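## Task

Close the lid of tip box TB4 and push down on its front edge until it fully latches, while the lids of the other two boxes remain wide open. The lid must stay shut without the robot holding it; afterwards release it and move the gripper away.

## Robot and tools

Setup: one six-joint arm (UF850 type) on a base, carrying a two-finger parallel gripper and a single wrist camera, cam_wrist (896x504). There are three tip boxes resting loose on a bench mat. Each must finish flat on the mat. Identify the boxes by the ID printed on each box; the tape on the bench is not a reliable guide. Occasionally an outside force may tug a held part or nudge a loose object.

Frame: the scene origin is on the table top straight below the arm base. +z is up, and +y is to the left when facing along +x. The base may be slightly tilted relative to the table. The reported hand position can be wrong, and the error grows with reach.

Gripper geometry: the fingers point along the gripper's +z axis and open and close along its y axis. end_effector_position (link pinch) is the spot between the pads when they are shut, about 2 cm short of the fingertips. Closing the fingers pushes the tips roughly 10 mm further along +z.

execute_actions: the argument actions is a list that is either empty or holds exactly one item. An empty list sends nothing and returns the current state. A move item has rows and optionally steps. rows is a list of 1 to 15 rows, and each row drives one control step of 1/30 s. steps is 1 to 15 (default 15); if there are more steps than rows, the last row repeats. A wait item has only steps (up to 300). It sends no command and returns once that many steps have passed since the previous result, with your reply time counted. The optional pictures boolean turns the camera images on or off. A refused call moves nothing.

Row layout: a single list of 7 numbers, each in [-1, 1], for the one arm. The order is waist, shoulder, elbow, forearm roll, wrist pitch, wrist roll, then gripper opening.
- The first six are offsets, not poses. They are measured from the joint angles in the latest result that printed them, not from the previous row. Before any such result in a scene, and for a second or later call within the same reply, they are measured from wherever the robot is when the action begins.
- Scale: 1.0 equals 2.036 rad.
- Stated joint ranges in rad: waist -6.283 to 6.283, shoulder -2.304 to 2.304, elbow -4.224 to 0.061, forearm roll -6.283 to 6.283, wrist pitch -2.164 to 2.164, wrist roll -6.283 to 6.283.
- A target more than 0.010 rad outward beyond a range end gets the call refused. The true ends may sit up to 0.010 rad either side of the stated ones. Targets past a true end are clipped to it, and the result may then say "joint sent to its limit". The absence of that line does not prove there is room left.
- The seventh number is an absolute opening: +1 is fully open (pad gap 0.084 m) and -1 is closed.
- An all-zero row is not a pause. It steers the joints back to their reference angles.

Motion limits: joint targets move at no more than 3.14 rad/s, take 0.16 s to reach that speed, and all joints slow together. Each step's target stays within 0.623 rad of the measured angle. If a step would carry the gripper more than 70 mm from where it is measured to be, all targets are scaled back. Between calls the arm keeps heading to the last target until it has nearly stopped or a step is HELD. After that, only a new action makes it move on or push harder, although the fingers finish any opening or closing already under way.

Result lines:
- State: end_effector_position (m), end_effector_quat_wxyz, and linear and angular velocities (m/s, rad/s) in the scene frame.
- Joint positions and Joint velocities: the six joints in column order (rad, rad/s), then the pad gap (m, m/s).
- grip_measured: the measured opening on the command scale. To keep hold of something, command an opening well below it; the lower you go, the harder the squeeze, up to about 24 N per pad. A fast close can hit harder. Sending back the grip_measured value still presses gently.
- "joint command not followed": the clearance check changed or blocked targets. Mounting blocks and posts count as part of the arm.
- HELD: marks steps on which your row, or part of it, was not sent.
- Torque fault: triggered when a contact load reaches a joint's limit (waist 53.4, shoulder 53.4, elbow 44.5, forearm roll 24, wrist pitch 16.9, wrist roll 16.9 N m, held weight included). The arm backs off a little, pauses 10 s, and drops the rest of the call.
- MOTOR HOT appears at 65 °C. At 80 °C an OVER-TEMPERATURE FAULT sets the brakes until the motors cool. Holding loads heats the motors.

zoom_image: camera must be "cam_wrist". region is [x0, y0, x1, y1] in pixels of that camera's latest image, with (0,0) at the top left and at most 504 by 504. It gives a closer view.

Calibration for cam_wrist: pinhole plus radial distortion, K=[[611.009,0,446.942],[0,611.009,249.44],[0,0,1]], D=[0.315537,0.0153697,0,0,0.0000668555,0.389565,0.0281705,0.000270911]. The given T_world_to_cam maps scene to camera coordinates. The camera pose follows the reported joints and may be off by about 0.5° and 2.5 mm per axis. Its optical frame has +z forward, +x right in the image and +y down.

read_manual: the optional section (only "licences") returns licence text and does not move the robot.

finished_scene: scene is an integer, 1 or 2. It closes that scene for good, reports whether the goal was met, and hands out the next task. Replying without any tool call ends the whole run.

Suggested order: look, find the right box by its ID, swing its lid shut, press the front edge down until it latches, open the fingers, back away, confirm with a look, then call finished_scene.

Avoid: pushing or knocking anything off the table, tipping or sliding the boxes, touching the other two lids, slamming the lid, hard impacts and excessive pressing, and dropping things. Favour smooth, economical motion.

Each tool is called after "Call:" as name([rows], argument=value, ...), one row to a line, values as JSON.

## Session

I'll start by looking at the current state.

Call:
execute_actions(actions=[])

Scene clock: 0.00 s of 8400.00 s.
end_effector_position=(+0.2418, -0.2207, +0.1540) grip_measured=+1.00 end_effector_quat_wxyz=(-0.130, +0.873, -0.421, -0.208) end_effector_velocity=(+0.000, +0.001, +0.000) end_effector_angular_velocity=(+0.002, -0.002, +0.002)
Joint positions: [-0.894 -0.182 -0.314  2.46  -0.412 -2.512  0.084]
Joint velocities: [ 0.002 -0.     0.    -0.001 -0.001 -0.001 -0.   ]

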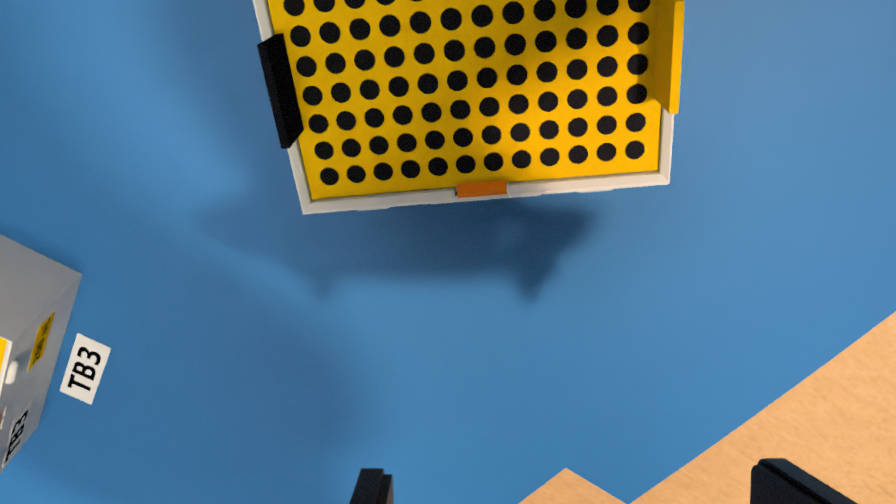

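Call:
zoom_image(camera="cam_wrist", region=[0, 220, 200, 480])

Region (0, 220, 200, 480) of cam_wrist's 896x504 image, scaled by 1.938, with more detail than that image has; it fills the left 388 columns of this view, and the rest is white.

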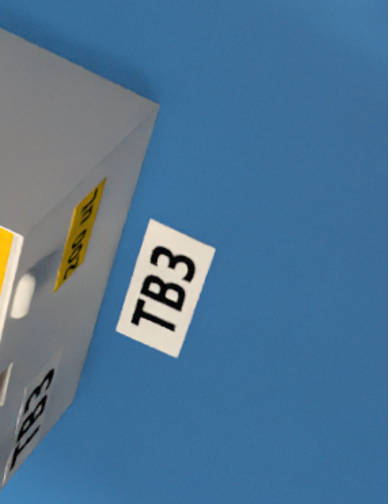

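Call:
zoom_image(camera="cam_wrist", region=[230, 0, 730, 280])

Region (230, 0, 730, 280) of cam_wrist's 896x504 image, scaled by 1.008, with more detail than that image has; it fills the top 282 rows of this view, and the rest is white.

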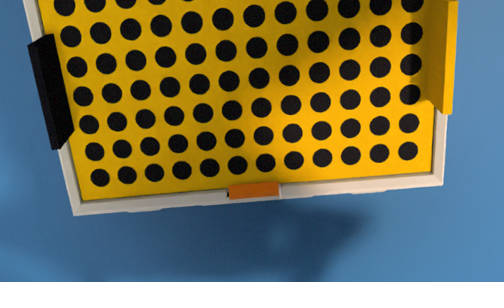

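Call:
zoom_image(camera="cam_wrist", region=[0, 330, 80, 480])

Region (0, 330, 80, 480) of cam_wrist's 896x504 image, scaled by 3.360, with more detail than that image has; it fills the left 269 columns of this view, and the rest is white.

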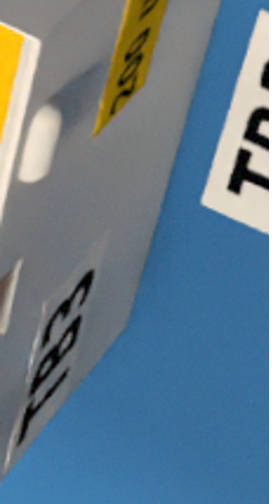

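Call:
execute_actions([
  {"rows": [[0.856, -0.077, -0.003, -0.007, 0.463, -0.332, -1.0]], "steps": 15},
], pictures=false)

Scene clock: 120.50 s of 8400.00 s.
end_effector_position=(+0.1966, -0.0668, +0.2431) grip_measured=-1.00 end_effector_quat_wxyz=(-0.308, +0.856, +0.147, -0.389) end_effector_velocity=(-0.060, +0.217, +0.286) end_effector_angular_velocity=(+1.799, -0.233, +2.618)
Joint positions: [-0.273 -0.292 -0.319  2.45   0.184 -2.98   0.   ]
Joint velocities: [ 1.928 -0.194 -0.008 -0.018  1.419 -0.846  0.   ]
Steps of this call (steps 1 to 90: nothing new was sent; then 117.00 s passed at rest; steps 91 to 105: all 15 steps of this action). Readings (joint positions):
91: [-0.894 -0.182 -0.314 2.460 -0.411 -2.513]
92: [-0.887 -0.184 -0.315 2.460 -0.403 -2.521]
94: [-0.823 -0.200 -0.316 2.459 -0.338 -2.585]
98: [-0.648 -0.239 -0.317 2.455 -0.165 -2.749]
105: the state above

Call:
execute_actions([
  {"steps": 30},
], pictures=false)

Scene clock: 124.60 s of 8400.00 s.
end_effector_position=(+0.2046, +0.0527, +0.3781) grip_measured=-1.00 end_effector_quat_wxyz=(-0.289, +0.574, +0.734, -0.221) end_effector_velocity=(-0.000, -0.000, -0.000) end_effector_angular_velocity=(-0.002, +0.000, +0.000)
Joint positions: [ 0.849 -0.339 -0.32   2.446  0.531 -3.188  0.   ]
Joint velocities: [-0.001 -0.001  0.    -0.001  0.001  0.002  0.   ]
Steps of this call (steps 1 to 45: the robot went on to your last target; steps 46 to 110: nothing new was sent; then 0.43 s passed at rest). Readings (joint positions):
1: [-0.207 -0.298 -0.319 2.450 0.230 -3.007]
2: [-0.139 -0.304 -0.319 2.449 0.272 -3.032]
4: [0.001 -0.313 -0.320 2.448 0.342 -3.074]
8: [0.279 -0.325 -0.320 2.447 0.431 -3.128]
110: the state above
The arm was judged still, so your last target was given up. Only a new action makes it travel on or press farther. Fingers that are still opening or closing keep moving.

Call:
execute_actions([
  {"rows": [[0.571, -0.051, -0.003, -0.004, 0.309, -0.221, -1.0]], "steps": 15},
], pictures=false)

Scene clock: 136.27 s of 8400.00 s.
end_effector_position=(+0.2331, +0.0271, +0.4916) grip_measured=-1.00 end_effector_quat_wxyz=(+0.102, +0.060, +0.991, -0.056) end_effector_velocity=(-0.051, +0.084, +0.294) end_effector_angular_velocity=(+0.969, -1.393, +1.474)
Joint positions: [ 1.817 -0.436 -0.326  2.438  1.118 -3.608  0.   ]
Joint velocities: [ 2.031 -0.066 -0.003 -0.005  0.423 -0.304  0.   ]
Steps of this call (steps 1 to 90: nothing new was sent; then 8.17 s passed at rest; steps 91 to 105: all 15 steps of this action). Readings (joint positions):
91: [0.849 -0.339 -0.320 2.446 0.531 -3.188]
92: [0.856 -0.340 -0.321 2.446 0.540 -3.194]
94: [0.923 -0.351 -0.322 2.445 0.609 -3.244]
98: [1.254 -0.402 -0.325 2.441 0.905 -3.456]
105: the state above

Call:
execute_actions([
  {"steps": 20},
], pictures=true)

Scene clock: 137.90 s of 8400.00 s.
end_effector_position=(+0.2269, +0.0330, +0.5201) grip_measured=-1.00 end_effector_quat_wxyz=(+0.171, +0.000, +0.985, +0.000) end_effector_velocity=(-0.000, +0.000, -0.000) end_effector_angular_velocity=(-0.000, +0.001, +0.001)
Joint positions: [ 2.011 -0.443 -0.326  2.438  1.16  -3.638  0.   ]
Joint velocities: [-0.001 -0.    -0.001 -0.    -0.001 -0.002  0.   ]
Steps of this call (steps 1 to 30: the robot went on to your last target; steps 31 to 49: nothing new was sent). Readings (joint positions):
1: [1.879 -0.438 -0.326 2.438 1.131 -3.617]
2: [1.930 -0.440 -0.326 2.438 1.142 -3.625]
4: [1.988 -0.442 -0.326 2.438 1.154 -3.634]
8: [2.007 -0.443 -0.326 2.438 1.159 -3.637]
49: the state above
The arm was judged still, so your last target was given up. Only a new action makes it travel on or press farther. Fingers that are still opening or closing keep moving.
camera_calibration (this result's frames):
cam_wrist: T_world_to_cam=[[-0.00636226, 0.99988, 0.0141375, -0.0113107], [0.93358, 0.000873373, 0.358368, -0.339044], [0.358312, 0.0154785, -0.933473, 0.537866], [0, 0, 0, 1]] pos_world=[0.123729, 0.00328008, 0.623746]

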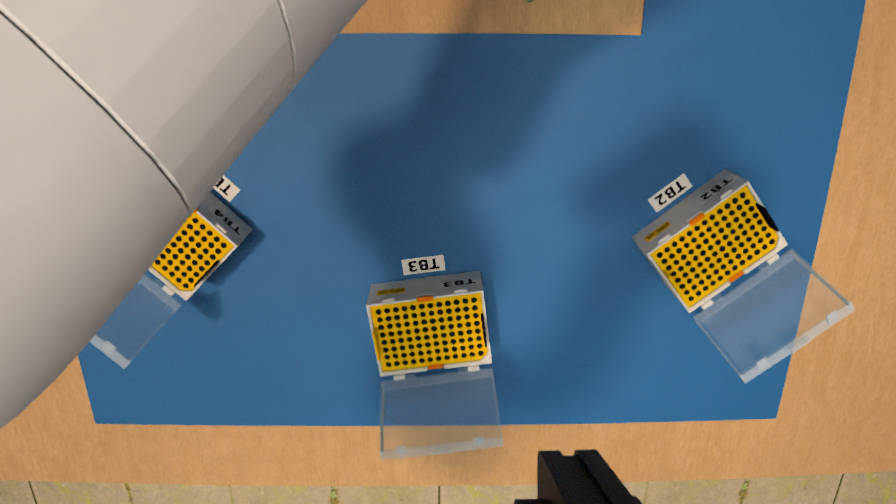

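Call:
zoom_image(camera="cam_wrist", region=[60, 150, 310, 390])

Region (60, 150, 310, 390) of cam_wrist's 896x504 image, scaled by 2.016, with more detail than that image has; it fills the top 484 rows of this view, and the rest is white.

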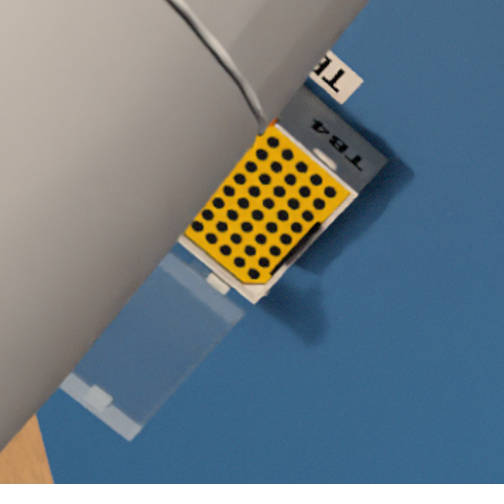

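Call:
zoom_image(camera="cam_wrist", region=[340, 240, 520, 320])

Call:
zoom_image(camera="cam_wrist", region=[610, 150, 870, 390])

Region (340, 240, 520, 320) of cam_wrist's 896x504 image, scaled by 2.800, with more detail than that image has.

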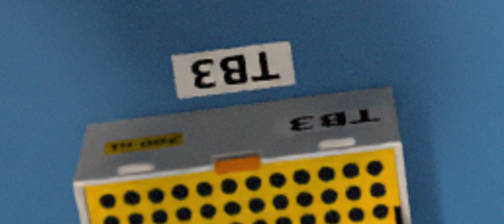

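Region (610, 150, 870, 390) of cam_wrist's 896x504 image, scaled by 1.938, with more detail than that image has; it fills the top 465 rows of this view, and the rest is white.

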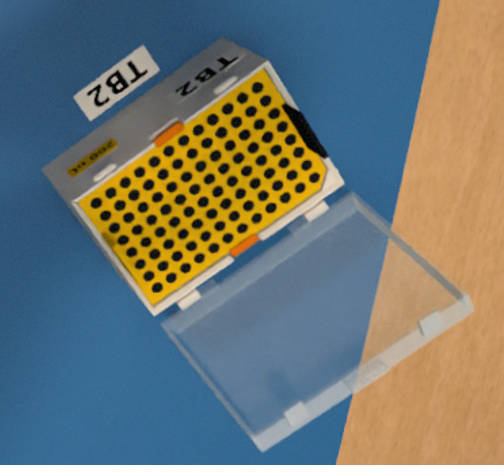

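Call:
zoom_image(camera="cam_wrist", region=[340, 280, 540, 470])

Region (340, 280, 540, 470) of cam_wrist's 896x504 image, scaled by 2.520, with more detail than that image has; it fills the top 479 rows of this view, and the rest is white.

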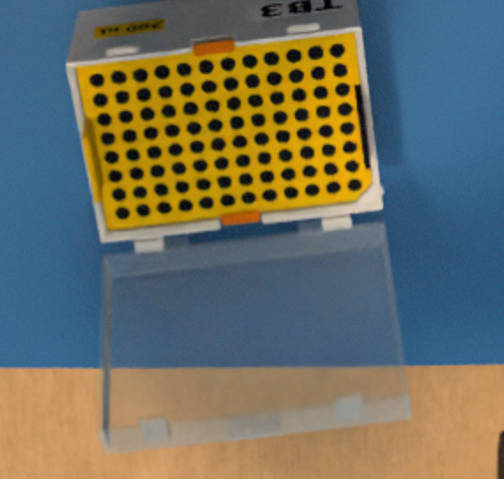

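Call:
execute_actions([
  {"rows": [[-0.830, 0.302, 0.047, 0.076, -0.414, -0.170, 0.0]], "steps": 15},
], pictures=false)

Scene clock: 258.40 s of 8400.00 s.
end_effector_position=(+0.2651, +0.1031, +0.4836) grip_measured=-0.01 end_effector_quat_wxyz=(-0.344, +0.337, +0.868, +0.126) end_effector_velocity=(+0.216, -0.085, -0.291) end_effector_angular_velocity=(-0.685, +0.927, -1.246)
Joint positions: [ 1.079  0.119 -0.239  2.579  0.43  -3.954  0.043]
Joint velocities: [-1.756  0.171  0.034  0.045 -0.395 -0.103  0.001]
Steps of this call (steps 1 to 90: nothing new was sent; then 117.00 s passed at rest; steps 91 to 105: all 15 steps of this action). Readings (joint positions):
91: [2.011 -0.443 -0.326 2.438 1.160 -3.638]
92: [2.004 -0.436 -0.325 2.440 1.151 -3.643]
94: [1.937 -0.371 -0.315 2.456 1.082 -3.681]
98: [1.590 -0.058 -0.268 2.535 0.738 -3.854]
105: the state above

Call:
execute_actions([
  {"rows": [[-0.925, 0.2265, 0.035, 0.0565, -0.3312, -0.1276, 0.0]], "steps": 15},
], pictures=false)

Scene clock: 265.10 s of 8400.00 s.
end_effector_position=(+0.4130, -0.1285, +0.2832) grip_measured=-0.01 end_effector_quat_wxyz=(-0.213, +0.829, +0.511, +0.080) end_effector_velocity=(+0.014, -0.418, -0.122) end_effector_angular_velocity=(-0.864, -0.058, -0.915)
Joint positions: [-0.235  0.436 -0.19   2.658 -0.046 -4.132  0.044]
Joint velocities: [-1.252  0.337  0.054  0.083 -0.466 -0.191 -0.   ]
Steps of this call (steps 1 to 45: the robot went on to your last target; steps 46 to 110: nothing new was sent; then 2.53 s passed at rest; steps 111 to 125: all 15 steps of this action). Readings (joint positions):
111: [0.321 0.172 -0.231 2.592 0.317 -3.984]
112: [0.314 0.176 -0.230 2.594 0.309 -3.987]
114: [0.248 0.219 -0.223 2.604 0.249 -4.012]
118: [0.062 0.329 -0.207 2.631 0.102 -4.072]
125: the state above

Call:
execute_actions([
  {"steps": 30},
], pictures=true)

Scene clock: 266.87 s of 8400.00 s.
end_effector_position=(+0.3762, -0.3308, +0.2706) grip_measured=-0.01 end_effector_quat_wxyz=(-0.000, +0.928, +0.371, +0.001) end_effector_velocity=(-0.001, +0.001, -0.000) end_effector_angular_velocity=(+0.002, +0.001, +0.002)
Joint positions: [-0.804  0.58  -0.168  2.694 -0.244 -4.214  0.044]
Joint velocities: [ 0.    -0.     0.001 -0.001  0.001 -0.    -0.   ]
Steps of this call (steps 1 to 45: the robot went on to your last target; steps 46 to 53: nothing new was sent). Readings (joint positions):
1: [-0.277 0.447 -0.188 2.661 -0.061 -4.139]
2: [-0.319 0.458 -0.187 2.664 -0.075 -4.145]
4: [-0.401 0.478 -0.183 2.669 -0.104 -4.156]
8: [-0.562 0.519 -0.177 2.679 -0.160 -4.179]
53: the state above
The arm was judged still, so your last target was given up. Only a new action makes it travel on or press farther. Fingers that are still opening or closing keep moving.
camera_calibration (this result's frames):
cam_wrist: T_world_to_cam=[[0.690768, -0.722908, 0.0155933, -0.475645], [-0.723063, -0.690466, 0.0209015, 0.0971953], [-0.00434322, -0.025713, -0.99966, 0.39784], [0, 0, 0, 1]] pos_world=[0.400566, -0.266508, 0.40309]

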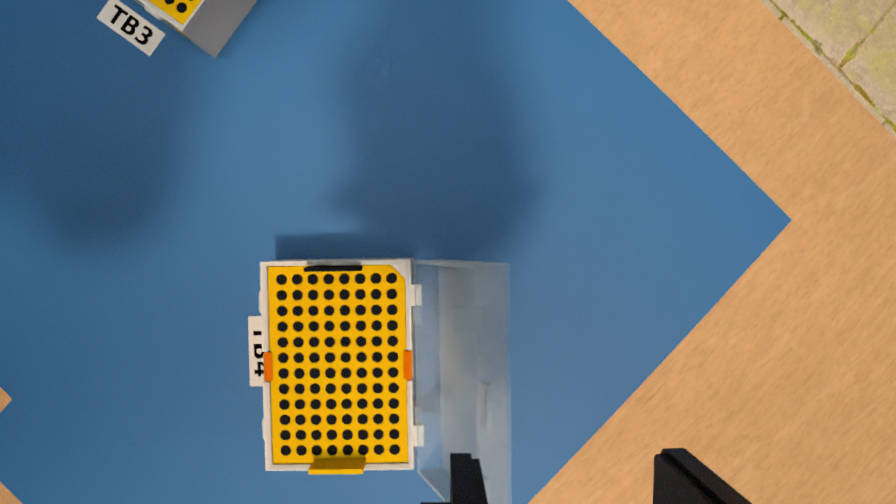

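Call:
zoom_image(camera="cam_wrist", region=[230, 230, 540, 504])

Region (230, 230, 540, 504) of cam_wrist's 896x504 image, scaled by 1.626, with more detail than that image has; it fills the top 445 rows of this view, and the rest is white.

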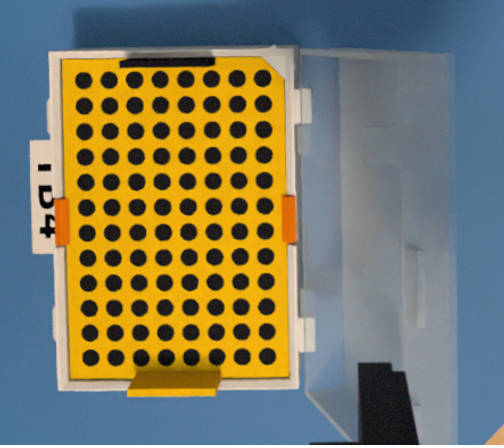

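Call:
execute_actions([
  {"rows": [[-0.0605, -0.2386, -0.0610, 0.0390, -0.1764, -0.0990, 0.0]], "steps": 15},
], pictures=true)

Scene clock: 387.37 s of 8400.00 s.
end_effector_position=(+0.3395, -0.3537, +0.1766) grip_measured=-0.01 end_effector_quat_wxyz=(-0.000, +0.928, +0.372, +0.001) end_effector_velocity=(+0.002, -0.010, -0.009) end_effector_angular_velocity=(-0.022, -0.021, +0.008)
Joint positions: [-0.926  0.1   -0.29   2.773 -0.6   -4.413  0.044]
Joint velocities: [-0.012 -0.04  -0.019  0.009 -0.05  -0.026  0.   ]
Steps of this call (steps 1 to 90: nothing new was sent; then 117.00 s passed at rest; steps 91 to 105: all 15 steps of this action). Readings (joint positions):
91: [-0.804 0.580 -0.168 2.694 -0.245 -4.214]
92: [-0.806 0.573 -0.169 2.696 -0.251 -4.217]
94: [-0.823 0.507 -0.187 2.707 -0.302 -4.246]
98: [-0.886 0.255 -0.251 2.747 -0.484 -4.348]
105: the state above
camera_calibration (this result's frames):
cam_wrist: T_world_to_cam=[[0.692311, -0.721436, 0.0153395, -0.465293], [-0.721585, -0.692007, 0.0210161, 0.0557762], [-0.00454671, -0.0256184, -0.999661, 0.303237], [0, 0, 0, 1]] pos_world=[0.363753, -0.289313, 0.309099]

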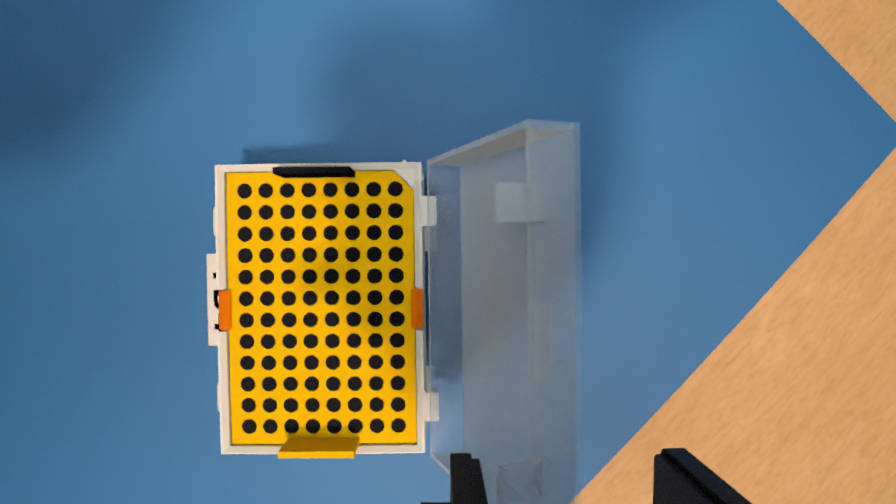

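Call:
execute_actions([
  {"rows": [[0.00102, -0.00502, -0.00241, 0.00251, -0.00236, -0.00196, 0.0], [0.00203, -0.01004, -0.00482, 0.00502, -0.00472, -0.00392, 0.0], [0.00305, -0.01505, -0.00723, 0.00753, -0.00708, -0.00587, 0.0], [0.00406, -0.02007, -0.00964, 0.01004, -0.00944, -0.00783, 0.0], [0.00508, -0.02509, -0.01206, 0.01256, -0.0118, -0.00979, 0.0], [0.0061, -0.03011, -0.01447, 0.01507, -0.01416, -0.01175, 0.0], [0.00711, -0.03513, -0.01688, 0.01758, -0.01652, -0.01371, 0.0], [0.00813, -0.04014, -0.01929, 0.02009, -0.01888, -0.01566, 0.0], [0.00914, -0.04516, -0.0217, 0.0226, -0.02124, -0.01762, 0.0], [0.01016, -0.05018, -0.02411, 0.02511, -0.0236, -0.01958, 0.0]], "steps": 15},
], pictures=true)

Scene clock: 483.70 s of 8400.00 s.
end_effector_position=(+0.3410, -0.3538, +0.1516) grip_measured=-0.01 end_effector_quat_wxyz=(-0.001, +0.928, +0.372, +0.002) end_effector_velocity=(+0.001, -0.001, -0.013) end_effector_angular_velocity=(-0.005, -0.002, +0.001)
Joint positions: [-0.906  0.001 -0.337  2.822 -0.646 -4.452  0.044]
Joint velocities: [ 0.01  -0.05  -0.026  0.028 -0.027 -0.023 -0.   ]
Steps of this call (steps 1 to 15: the robot went on to your last target; steps 16 to 90: nothing new was sent; then 92.83 s passed at rest; steps 91 to 105: all 15 steps of this action). Readings (joint positions):
91: [-0.927 0.094 -0.292 2.774 -0.603 -4.415]
92: [-0.926 0.093 -0.292 2.775 -0.604 -4.416]
94: [-0.923 0.085 -0.297 2.779 -0.607 -4.419]
98: [-0.916 0.052 -0.313 2.797 -0.622 -4.432]
105: the state above
camera_calibration (this result's frames):
cam_wrist: T_world_to_cam=[[0.69191, -0.721827, 0.0150329, -0.466007], [-0.721975, -0.691649, 0.0193649, 0.0578126], [-0.00358063, -0.0242521, -0.999699, 0.278391], [0, 0, 0, 1]] pos_world=[0.365171, -0.289639, 0.284193]

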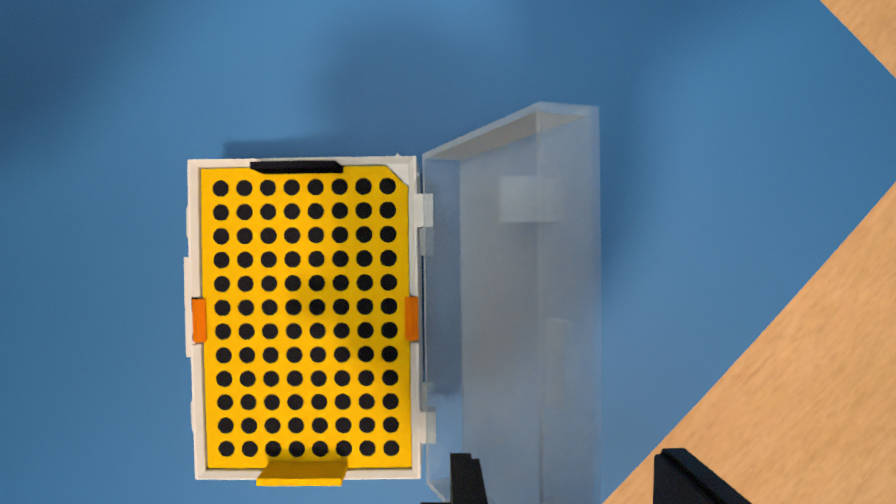

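Call:
zoom_image(camera="cam_wrist", region=[400, 280, 760, 504])

Region (400, 280, 760, 504) of cam_wrist's 896x504 image, scaled by 1.400, with more detail than that image has; it fills the top 314 rows of this view, and the rest is white.

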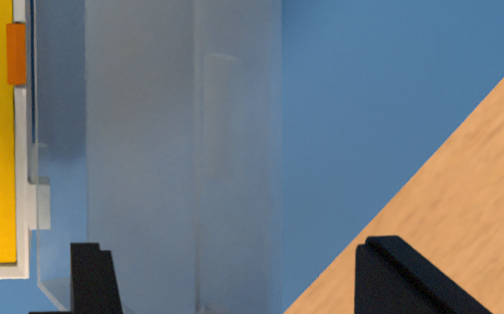

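Call:
execute_actions([
  {"rows": [[0.0008, -0.00393, -0.00192, 0.00199, -0.00187, -0.00151, 0.0], [0.00159, -0.00785, -0.00383, 0.00398, -0.00375, -0.00303, 0.0], [0.00239, -0.01178, -0.00575, 0.00598, -0.00562, -0.00454, 0.0], [0.00319, -0.0157, -0.00766, 0.00797, -0.0075, -0.00605, 0.0], [0.00399, -0.01963, -0.00958, 0.00996, -0.00937, -0.00757, 0.0], [0.00478, -0.02356, -0.01149, 0.01195, -0.01124, -0.00908, 0.0], [0.00558, -0.02748, -0.01341, 0.01394, -0.01312, -0.01059, 0.0], [0.00638, -0.03141, -0.01532, 0.01594, -0.01499, -0.0121, 0.0], [0.00717, -0.03533, -0.01724, 0.01793, -0.01687, -0.01362, 0.0], [0.00797, -0.03926, -0.01915, 0.01992, -0.01874, -0.01513, 0.0]], "steps": 15},
], pictures=true)

Scene clock: 504.50 s of 8400.00 s.
end_effector_position=(+0.3409, -0.3531, +0.1312) grip_measured=-0.01 end_effector_quat_wxyz=(+0.000, +0.928, +0.372, +0.001) end_effector_velocity=(+0.001, -0.001, -0.011) end_effector_angular_velocity=(-0.006, -0.003, +0.000)
Joint positions: [-0.89  -0.076 -0.375  2.861 -0.683 -4.481  0.044]
Joint velocities: [ 0.009 -0.038 -0.021  0.023 -0.022 -0.016 -0.   ]
Steps of this call (steps 1 to 15: the robot went on to your last target; steps 16 to 90: nothing new was sent; then 17.30 s passed at rest; steps 91 to 105: all 15 steps of this action). Readings (joint positions):
91: [-0.905 -0.003 -0.339 2.824 -0.648 -4.453]
92: [-0.905 -0.004 -0.340 2.824 -0.648 -4.454]
94: [-0.903 -0.010 -0.343 2.828 -0.652 -4.456]
98: [-0.898 -0.037 -0.356 2.841 -0.664 -4.466]
105: the state above
camera_calibration (this result's frames):
cam_wrist: T_world_to_cam=[[0.692249, -0.721487, 0.0157233, -0.46518], [-0.721645, -0.691937, 0.0212489, 0.0581878], [-0.00445125, -0.0260562, -0.999651, 0.257642], [0, 0, 0, 1]] pos_world=[0.365158, -0.288646, 0.26363]

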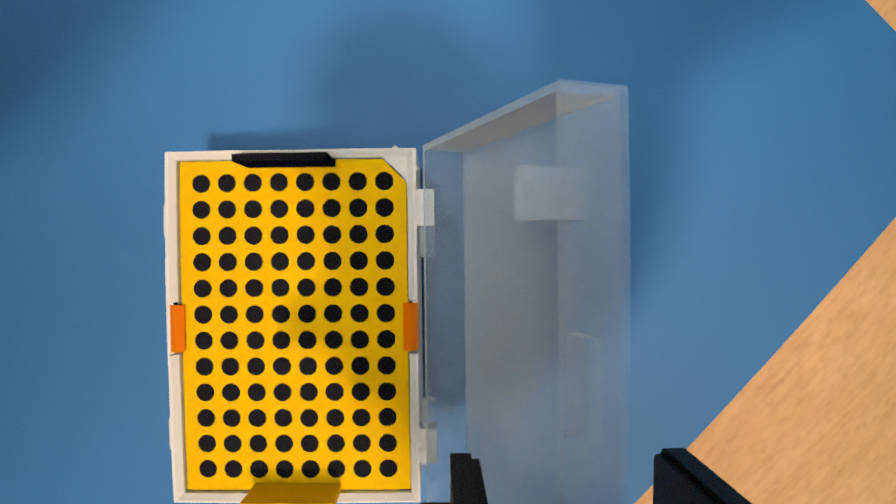

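Call:
execute_actions([
  {"rows": [[0.00015, -0.00177, 0.0015, 0.00101, -0.00315, -0.0012, -0.19], [0.00031, -0.00354, 0.00301, 0.00202, -0.00631, -0.00241, -0.19], [0.00046, -0.00531, 0.00451, 0.00304, -0.00946, -0.00361, -0.19], [0.00061, -0.00708, 0.00601, 0.00405, -0.01262, -0.00482, -0.19], [0.00077, -0.00885, 0.00752, 0.00506, -0.01577, -0.00602, -0.19], [0.00092, -0.01061, 0.00902, 0.00607, -0.01893, -0.00722, -0.19], [0.00107, -0.01238, 0.01052, 0.00708, -0.02208, -0.00843, -0.19], [0.00122, -0.01415, 0.01202, 0.00809, -0.02523, -0.00963, -0.19], [0.00138, -0.01592, 0.01353, 0.00911, -0.02839, -0.01084, -0.19], [0.00153, -0.01769, 0.01503, 0.01012, -0.03154, -0.01204, -0.19], [0.00168, -0.01946, 0.01653, 0.01113, -0.0347, -0.01324, -0.19], [0.00184, -0.02123, 0.01804, 0.01214, -0.03785, -0.01445, -0.19], [0.00199, -0.023, 0.01954, 0.01315, -0.04101, -0.01565, -0.19], [0.00214, -0.02477, 0.02104, 0.01416, -0.04416, -0.01686, -0.19], [0.0023, -0.02654, 0.02255, 0.01518, -0.04732, -0.01806, -0.19]], "steps": 15},
], pictures=true)

Scene clock: 598.60 s of 8400.00 s.
end_effector_position=(+0.3246, -0.3344, +0.1292) grip_measured=-0.20 end_effector_quat_wxyz=(-0.001, +0.928, +0.372, +0.002) end_effector_velocity=(-0.043, +0.047, -0.002) end_effector_angular_velocity=(+0.001, -0.000, -0.003)
Joint positions: [-0.886 -0.118 -0.339  2.885 -0.757 -4.51   0.035]
Joint velocities: [ 0.008 -0.108  0.091  0.061 -0.191 -0.072 -0.   ]
Steps of this call (steps 1 to 15: the robot went on to your last target; steps 16 to 90: nothing new was sent; then 90.60 s passed at rest; steps 91 to 105: all 15 steps of this action). Readings (joint positions):
91: [-0.889 -0.079 -0.376 2.863 -0.684 -4.483]
92: [-0.890 -0.079 -0.376 2.863 -0.685 -4.483]
94: [-0.889 -0.082 -0.372 2.864 -0.692 -4.485]
98: [-0.889 -0.093 -0.361 2.871 -0.713 -4.493]
105: the state above
camera_calibration (this result's frames):
cam_wrist: T_world_to_cam=[[0.69149, -0.722225, 0.0152528, -0.440298], [-0.72238, -0.691246, 0.0186204, 0.0601405], [-0.0029047, -0.0238941, -0.99971, 0.256298], [0, 0, 0, 1]] pos_world=[0.34865, -0.270298, 0.26182]

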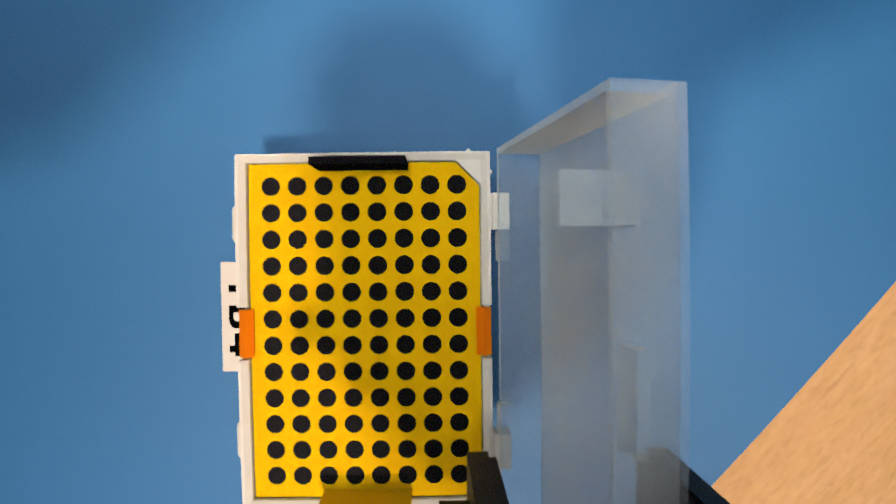

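Call:
execute_actions(actions=[])

Scene clock: 616.87 s of 8400.00 s.
end_effector_position=(+0.3198, -0.3292, +0.1290) grip_measured=-0.20 end_effector_quat_wxyz=(-0.001, +0.928, +0.372, +0.002) end_effector_velocity=(-0.000, +0.001, +0.000) end_effector_angular_velocity=(+0.000, -0.000, -0.001)
Joint positions: [-0.885 -0.13  -0.329  2.892 -0.779 -4.518  0.035]
Joint velocities: [ 0.001 -0.     0.001  0.001 -0.002  0.001 -0.   ]
Steps of this call (steps 1 to 30: the robot went on to your last target; steps 31 to 90: nothing new was sent; then 15.27 s passed at rest). Readings (joint positions):
1: [-0.886 -0.122 -0.336 2.887 -0.763 -4.512]
2: [-0.886 -0.125 -0.334 2.889 -0.769 -4.514]
4: [-0.886 -0.128 -0.331 2.891 -0.775 -4.516]
8: [-0.885 -0.130 -0.329 2.892 -0.778 -4.518]
90: the state above
The arm was judged still, so your last target was given up. Only a new action makes it travel on or press farther. Fingers that are still opening or closing keep moving.
camera_calibration (this result's frames):
cam_wrist: T_world_to_cam=[[0.691469, -0.722244, 0.0153146, -0.43321], [-0.7224, -0.691227, 0.0185278, 0.0603735], [-0.00279572, -0.0238747, -0.999711, 0.256213], [0, 0, 0, 1]] pos_world=[0.343882, -0.265035, 0.261655]

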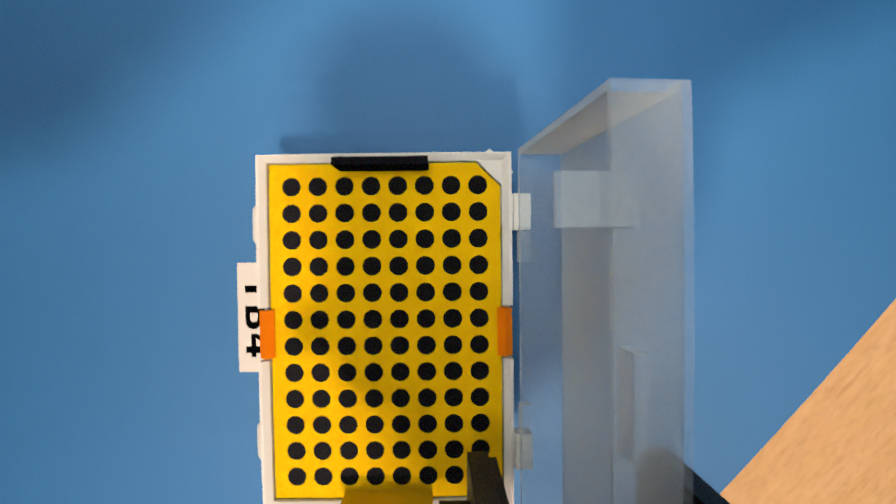

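Call:
execute_actions([
  {"rows": [[0.00014,-0.00177,0.0015,0.00101,-0.00317,-0.0012,-0.19],[0.00029,-0.00354,0.003,0.00202,-0.00633,-0.00239,-0.19],[0.00043,-0.00531,0.0045,0.00302,-0.0095,-0.00359,-0.19],[0.00057,-0.00708,0.006,0.00403,-0.01266,-0.00478,-0.19],[0.00071,-0.00885,0.0075,0.00504,-0.01583,-0.00598,-0.19],[0.00086,-0.01062,0.009,0.00605,-0.01899,-0.00718,-0.19],[0.001,-0.01239,0.0105,0.00706,-0.02216,-0.00837,-0.19],[0.00114,-0.01416,0.012,0.00806,-0.02532,-0.00957,-0.19],[0.00128,-0.01593,0.0135,0.00907,-0.02849,-0.01076,-0.19],[0.00143,-0.0177,0.015,0.01008,-0.03165,-0.01196,-0.19],[0.00157,-0.01947,0.0165,0.01109,-0.03482,-0.01316,-0.19],[0.00171,-0.02124,0.018,0.0121,-0.03798,-0.01435,-0.19],[0.00185,-0.02301,0.0195,0.0131,-0.04115,-0.01555,-0.19],[0.002,-0.02478,0.021,0.01411,-0.04431,-0.01674,-0.19],[0.00214,-0.02655,0.0225,0.01512,-0.04748,-0.01794,-0.19]], "steps": 15},
], pictures=false)

Call:
execute_actions([
  {"steps": 20},
])

Scene clock: 654.27 s of 8400.00 s.
end_effector_position=(+0.3034, -0.3117, +0.1298) grip_measured=-0.20 end_effector_quat_wxyz=(-0.000, +0.928, +0.372, +0.002) end_effector_velocity=(-0.042, +0.043, +0.005) end_effector_angular_velocity=(-0.010, +0.006, +0.002)
Joint positions: [-0.882 -0.172 -0.294  2.916 -0.854 -4.546  0.035]
Joint velocities: [ 0.008 -0.107  0.091  0.062 -0.194 -0.072 -0.   ]
Steps of this call (steps 1 to 90: nothing new was sent; then 33.90 s passed at rest; steps 91 to 105: all 15 steps of this action). Readings (joint positions):
91: [-0.885 -0.130 -0.329 2.892 -0.779 -4.518]
92: [-0.885 -0.131 -0.329 2.892 -0.781 -4.519]
94: [-0.885 -0.135 -0.325 2.895 -0.787 -4.521]
98: [-0.884 -0.147 -0.315 2.902 -0.809 -4.530]
105: the state above

Scene clock: 654.93 s of 8400.00 s.
end_effector_position=(+0.2986, -0.3068, +0.1304) grip_measured=-0.20 end_effector_quat_wxyz=(+0.000, +0.928, +0.372, +0.001) end_effector_velocity=(-0.001, -0.001, +0.000) end_effector_angular_velocity=(-0.001, +0.001, -0.001)
Joint positions: [-0.881 -0.184 -0.283  2.923 -0.876 -4.555  0.035]
Joint velocities: [-0.001  0.     0.     0.001  0.    -0.001 -0.   ]
Steps of this call (steps 1 to 20: the robot went on to your last target). Readings (joint positions):
1: [-0.882 -0.176 -0.291 2.918 -0.860 -4.549]
2: [-0.881 -0.179 -0.288 2.920 -0.865 -4.551]
4: [-0.881 -0.182 -0.285 2.922 -0.871 -4.553]
8: [-0.881 -0.184 -0.284 2.923 -0.875 -4.554]
20: the state above
camera_calibration (this result's frames):
cam_wrist: T_world_to_cam=[[0.69231, -0.721431, 0.0156228, -0.40245], [-0.721583, -0.691982, 0.0218792, 0.0595944], [-0.00497362, -0.0264203, -0.999639, 0.257937], [0, 0, 0, 1]] pos_world=[0.322906, -0.242287, 0.262827]

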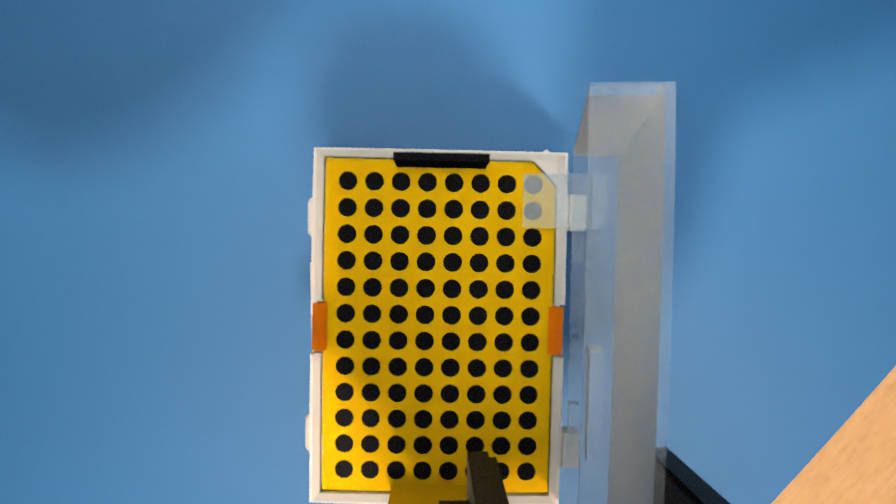

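Call:
zoom_image(camera="cam_wrist", region=[440, 60, 740, 504])

Region (440, 60, 740, 504) of cam_wrist's 896x504 image, scaled by 1.135, with more detail than that image has; it fills the left 341 columns of this view, and the rest is white.

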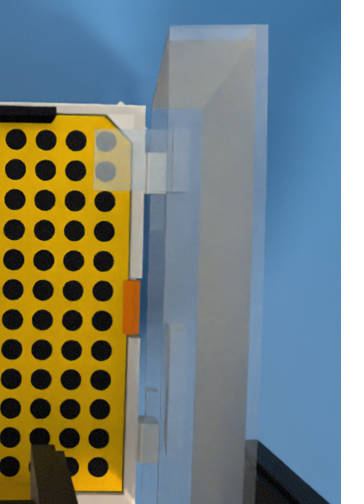

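Call:
zoom_image(camera="cam_wrist", region=[530, 290, 700, 504])

Region (530, 290, 700, 504) of cam_wrist's 896x504 image, scaled by 2.355, with more detail than that image has; it fills the left 400 columns of this view, and the rest is white.

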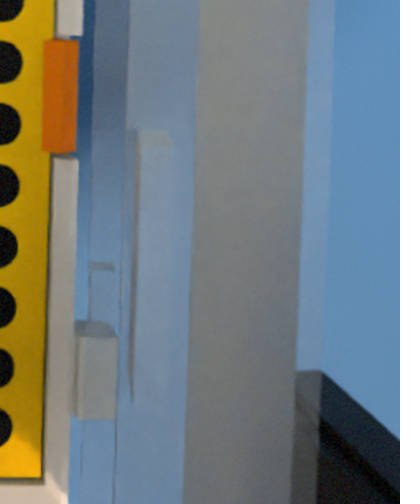

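Call:
zoom_image(camera="cam_wrist", region=[296, 130, 596, 504])

Region (296, 130, 596, 504) of cam_wrist's 896x504 image, scaled by 1.348, with more detail than that image has; it fills the left 404 columns of this view, and the rest is white.

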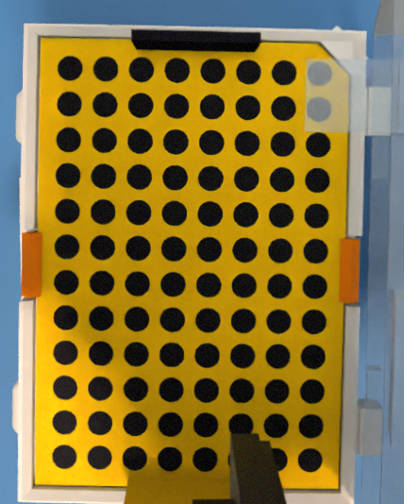

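Call:
execute_actions([
  {"rows": [[0.00374,0.00055,0.0002,0.00398,0.00041,-0.00042,-0.095],[0.00748,0.0011,0.00041,0.00796,0.00082,-0.00083,-0.095],[0.01121,0.00165,0.00061,0.01193,0.00123,-0.00125,-0.095],[0.01495,0.0022,0.00082,0.01591,0.00164,-0.00167,-0.095],[0.01869,0.00275,0.00102,0.01989,0.00205,-0.00208,-0.095],[0.02243,0.0033,0.00122,0.02387,0.00246,-0.0025,-0.095],[0.02616,0.00385,0.00143,0.02784,0.00287,-0.00292,-0.095],[0.0299,0.0044,0.00163,0.03182,0.00328,-0.00333,-0.095],[0.03364,0.00495,0.00184,0.0358,0.00369,-0.00375,-0.095],[0.03738,0.0055,0.00204,0.03978,0.0041,-0.00417,-0.095],[0.04111,0.00604,0.00224,0.04375,0.00451,-0.00458,-0.095],[0.04485,0.00659,0.00245,0.04773,0.00492,-0.005,-0.095],[0.04859,0.00714,0.00265,0.05171,0.00533,-0.00542,-0.095],[0.05233,0.00769,0.00286,0.05569,0.00574,-0.00583,-0.095],[0.05607,0.00824,0.00306,0.05967,0.00615,-0.00625,-0.095]], "steps": 15},
], pictures=false)

Call:
execute_actions([
  {"steps": 18},
])

Scene clock: 775.43 s of 8400.00 s.
end_effector_position=(+0.3155, -0.2907, +0.1302) grip_measured=-0.11 end_effector_quat_wxyz=(+0.000, +0.928, +0.373, +0.001) end_effector_velocity=(+0.042, +0.043, +0.002) end_effector_angular_velocity=(+0.004, -0.001, -0.000)
Joint positions: [-0.793 -0.171 -0.278  3.016 -0.866 -4.564  0.039]
Joint velocities: [ 0.227  0.033  0.013  0.24   0.026 -0.025  0.   ]
Steps of this call (steps 1 to 15: the robot went on to your last target; steps 16 to 90: nothing new was sent; then 117.00 s passed at rest; steps 91 to 105: all 15 steps of this action). Readings (joint positions):
91: [-0.881 -0.184 -0.283 2.923 -0.876 -4.555]
92: [-0.879 -0.184 -0.283 2.924 -0.875 -4.555]
94: [-0.872 -0.183 -0.283 2.933 -0.874 -4.556]
98: [-0.845 -0.179 -0.281 2.961 -0.872 -4.559]
105: the state above

Scene clock: 776.03 s of 8400.00 s.
end_effector_position=(+0.3203, -0.2858, +0.1304) grip_measured=-0.11 end_effector_quat_wxyz=(-0.000, +0.928, +0.372, +0.001) end_effector_velocity=(-0.001, +0.001, +0.000) end_effector_angular_velocity=(+0.003, +0.002, -0.001)
Joint positions: [-0.767 -0.167 -0.277  3.044 -0.863 -4.567  0.039]
Joint velocities: [ 0.     0.     0.002 -0.002  0.002  0.002 -0.   ]
Steps of this call (steps 1 to 18: the robot went on to your last target). Readings (joint positions):
1: [-0.785 -0.170 -0.278 3.024 -0.865 -4.565]
2: [-0.779 -0.169 -0.278 3.031 -0.864 -4.566]
4: [-0.771 -0.168 -0.277 3.039 -0.864 -4.567]
8: [-0.768 -0.168 -0.277 3.043 -0.863 -4.567]
18: the state above
camera_calibration (this result's frames):
cam_wrist: T_world_to_cam=[[0.692237, -0.721508, 0.0153032, -0.402305], [-0.721654, -0.69192, 0.0215044, 0.0898593], [-0.00492703, -0.0259297, -0.999652, 0.258723], [0, 0, 0, 1]] pos_world=[0.344612, -0.221382, 0.262857]

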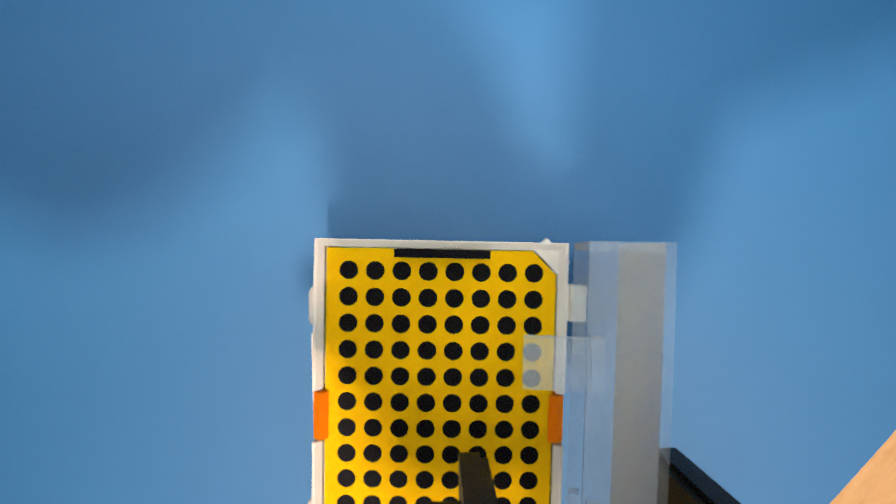

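Call:
execute_actions([
  {"rows": [[0.00017,-0.00123,0.00064,0.00033,-0.00186,-0.00026,-0.24],[0.00033,-0.00245,0.00128,0.00065,-0.00372,-0.00052,-0.24],[0.0005,-0.00368,0.00193,0.00098,-0.00558,-0.00078,-0.24],[0.00067,-0.00491,0.00257,0.0013,-0.00744,-0.00104,-0.24],[0.00083,-0.00614,0.00321,0.00163,-0.00931,-0.0013,-0.24],[0.001,-0.00736,0.00385,0.00195,-0.01117,-0.00156,-0.24],[0.00117,-0.00859,0.0045,0.00228,-0.01303,-0.00182,-0.24],[0.00133,-0.00982,0.00514,0.00261,-0.01489,-0.00208,-0.24],[0.0015,-0.01105,0.00578,0.00293,-0.01675,-0.00234,-0.24],[0.00167,-0.01227,0.00642,0.00326,-0.01861,-0.0026,-0.24],[0.00183,-0.0135,0.00707,0.00358,-0.02047,-0.00286,-0.24],[0.002,-0.01473,0.00771,0.00391,-0.02233,-0.00312,-0.24],[0.00217,-0.01595,0.00835,0.00424,-0.02419,-0.00338,-0.24],[0.00233,-0.01718,0.00899,0.00456,-0.02606,-0.00364,-0.24],[0.0025,-0.01841,0.00964,0.00489,-0.02792,-0.00391,-0.24]], "steps": 15},
], pictures=false)

Call:
execute_actions([
  {"steps": 18},
])

Scene clock: 808.63 s of 8400.00 s.
end_effector_position=(+0.3116, -0.2767, +0.1303) grip_measured=-0.26 end_effector_quat_wxyz=(-0.000, +0.928, +0.373, +0.001) end_effector_velocity=(-0.022, +0.023, +0.000) end_effector_angular_velocity=(-0.002, -0.001, +0.003)
Joint positions: [-0.763 -0.197 -0.262  3.052 -0.907 -4.573  0.033]
Joint velocities: [ 0.011 -0.075  0.038  0.02  -0.115 -0.018  0.   ]
Steps of this call (steps 1 to 15: the robot went on to your last target; steps 16 to 90: nothing new was sent; then 29.10 s passed at rest; steps 91 to 105: all 15 steps of this action). Readings (joint positions):
91: [-0.767 -0.168 -0.277 3.044 -0.863 -4.567]
92: [-0.767 -0.168 -0.277 3.044 -0.864 -4.567]
94: [-0.766 -0.171 -0.275 3.045 -0.868 -4.568]
98: [-0.765 -0.179 -0.271 3.047 -0.881 -4.570]
105: the state above

Scene clock: 809.23 s of 8400.00 s.
end_effector_position=(+0.3091, -0.2742, +0.1304) grip_measured=-0.25 end_effector_quat_wxyz=(+0.000, +0.928, +0.373, +0.001) end_effector_velocity=(-0.001, -0.001, +0.000) end_effector_angular_velocity=(-0.002, +0.001, -0.001)
Joint positions: [-0.762 -0.205 -0.257  3.054 -0.92  -4.575  0.033]
Joint velocities: [-0.002  0.     0.     0.    -0.    -0.001 -0.   ]
Steps of this call (steps 1 to 18: the robot went on to your last target). Readings (joint positions):
1: [-0.763 -0.199 -0.261 3.053 -0.911 -4.574]
2: [-0.762 -0.201 -0.259 3.053 -0.914 -4.574]
4: [-0.762 -0.204 -0.258 3.054 -0.918 -4.575]
8: [-0.762 -0.205 -0.258 3.054 -0.920 -4.575]
18: the state above
camera_calibration (this result's frames):
cam_wrist: T_world_to_cam=[[0.692583, -0.721173, 0.0154149, -0.386238], [-0.721321, -0.69226, 0.0217182, 0.0895698], [-0.00499145, -0.0261607, -0.999645, 0.25893], [0, 0, 0, 1]] pos_world=[0.333403, -0.209765, 0.262847]

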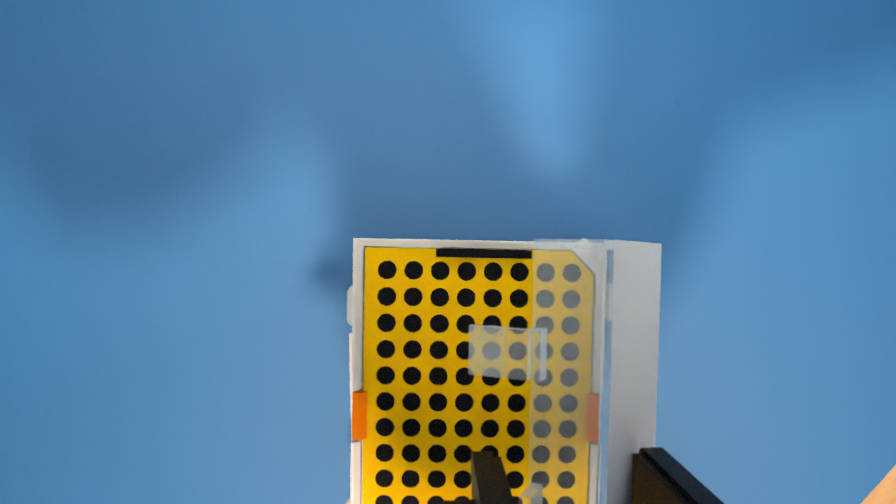

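Call:
execute_actions([
  {"rows": [[0.00069,-0.00571,0.00085,0.00155,-0.0111,-0.00074,-0.224],[0.00139,-0.01141,0.00169,0.00311,-0.0222,-0.00148,-0.208],[0.00208,-0.01712,0.00254,0.00466,-0.0333,-0.00222,-0.192],[0.00277,-0.02283,0.00339,0.00621,-0.0444,-0.00296,-0.176],[0.00347,-0.02853,0.00423,0.00777,-0.0555,-0.0037,-0.16],[0.00416,-0.03424,0.00508,0.00932,-0.0666,-0.00444,-0.144],[0.00485,-0.03995,0.00593,0.01088,-0.0777,-0.00518,-0.128],[0.00555,-0.04565,0.00677,0.01243,-0.0888,-0.00592,-0.112],[0.00624,-0.05136,0.00762,0.01398,-0.0999,-0.00666,-0.096],[0.00694,-0.05707,0.00847,0.01554,-0.111,-0.0074,-0.08],[0.00763,-0.06277,0.00931,0.01709,-0.1221,-0.00814,-0.064],[0.00832,-0.06848,0.01016,0.01864,-0.1332,-0.00888,-0.048],[0.00902,-0.07419,0.01101,0.0202,-0.1443,-0.00962,-0.032],[0.00971,-0.07989,0.01185,0.02175,-0.1554,-0.01036,-0.016],[0.0104,-0.0856,0.0127,0.02331,-0.1665,-0.0111,0.0]], "steps": 15},
], pictures=false)

Call:
execute_actions([
  {"steps": 20},
])

Scene clock: 929.73 s of 8400.00 s.
end_effector_position=(+0.3013, -0.2653, +0.1246) grip_measured=-0.05 end_effector_quat_wxyz=(+0.048, +0.927, +0.371, +0.021) end_effector_velocity=(-0.023, +0.020, -0.004) end_effector_angular_velocity=(-0.210, -0.186, +0.006)
Joint positions: [-0.746 -0.336 -0.238  3.09  -1.174 -4.592  0.042]
Joint velocities: [ 0.041 -0.344  0.05   0.094 -0.671 -0.044  0.021]
Steps of this call (steps 1 to 15: the robot went on to your last target; steps 16 to 90: nothing new was sent; then 117.00 s passed at rest; steps 91 to 105: all 15 steps of this action). Readings (joint positions):
91: [-0.762 -0.205 -0.257 3.054 -0.920 -4.575]
92: [-0.762 -0.207 -0.257 3.055 -0.924 -4.576]
94: [-0.760 -0.218 -0.256 3.058 -0.946 -4.577]
98: [-0.756 -0.256 -0.250 3.068 -1.019 -4.582]
105: the state above

Scene clock: 930.40 s of 8400.00 s.
end_effector_position=(+0.2985, -0.2629, +0.1245) grip_measured=-0.01 end_effector_quat_wxyz=(+0.065, +0.926, +0.372, +0.027) end_effector_velocity=(-0.001, +0.001, +0.000) end_effector_angular_velocity=(+0.002, +0.001, -0.001)
Joint positions: [-0.741 -0.379 -0.232  3.102 -1.259 -4.598  0.044]
Joint velocities: [ 0.001 -0.     0.001 -0.     0.001  0.001  0.   ]
Steps of this call (steps 1 to 20: the robot went on to your last target). Readings (joint positions):
1: [-0.745 -0.347 -0.236 3.093 -1.196 -4.594]
2: [-0.743 -0.358 -0.235 3.096 -1.217 -4.595]
4: [-0.742 -0.372 -0.232 3.099 -1.243 -4.597]
8: [-0.741 -0.378 -0.232 3.101 -1.256 -4.598]
20: the state above
camera_calibration (this result's frames):
cam_wrist: T_world_to_cam=[[0.684176, -0.712628, 0.155129, -0.383214], [-0.723548, -0.689932, 0.0217197, 0.0911123], [0.0915503, -0.127103, -0.987655, 0.19647], [0, 0, 0, 1]] pos_world=[0.310123, -0.185256, 0.251513]

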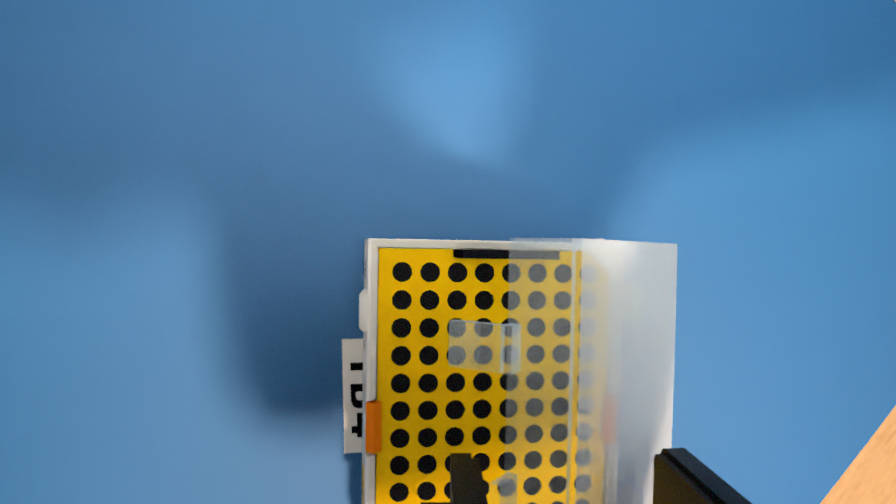

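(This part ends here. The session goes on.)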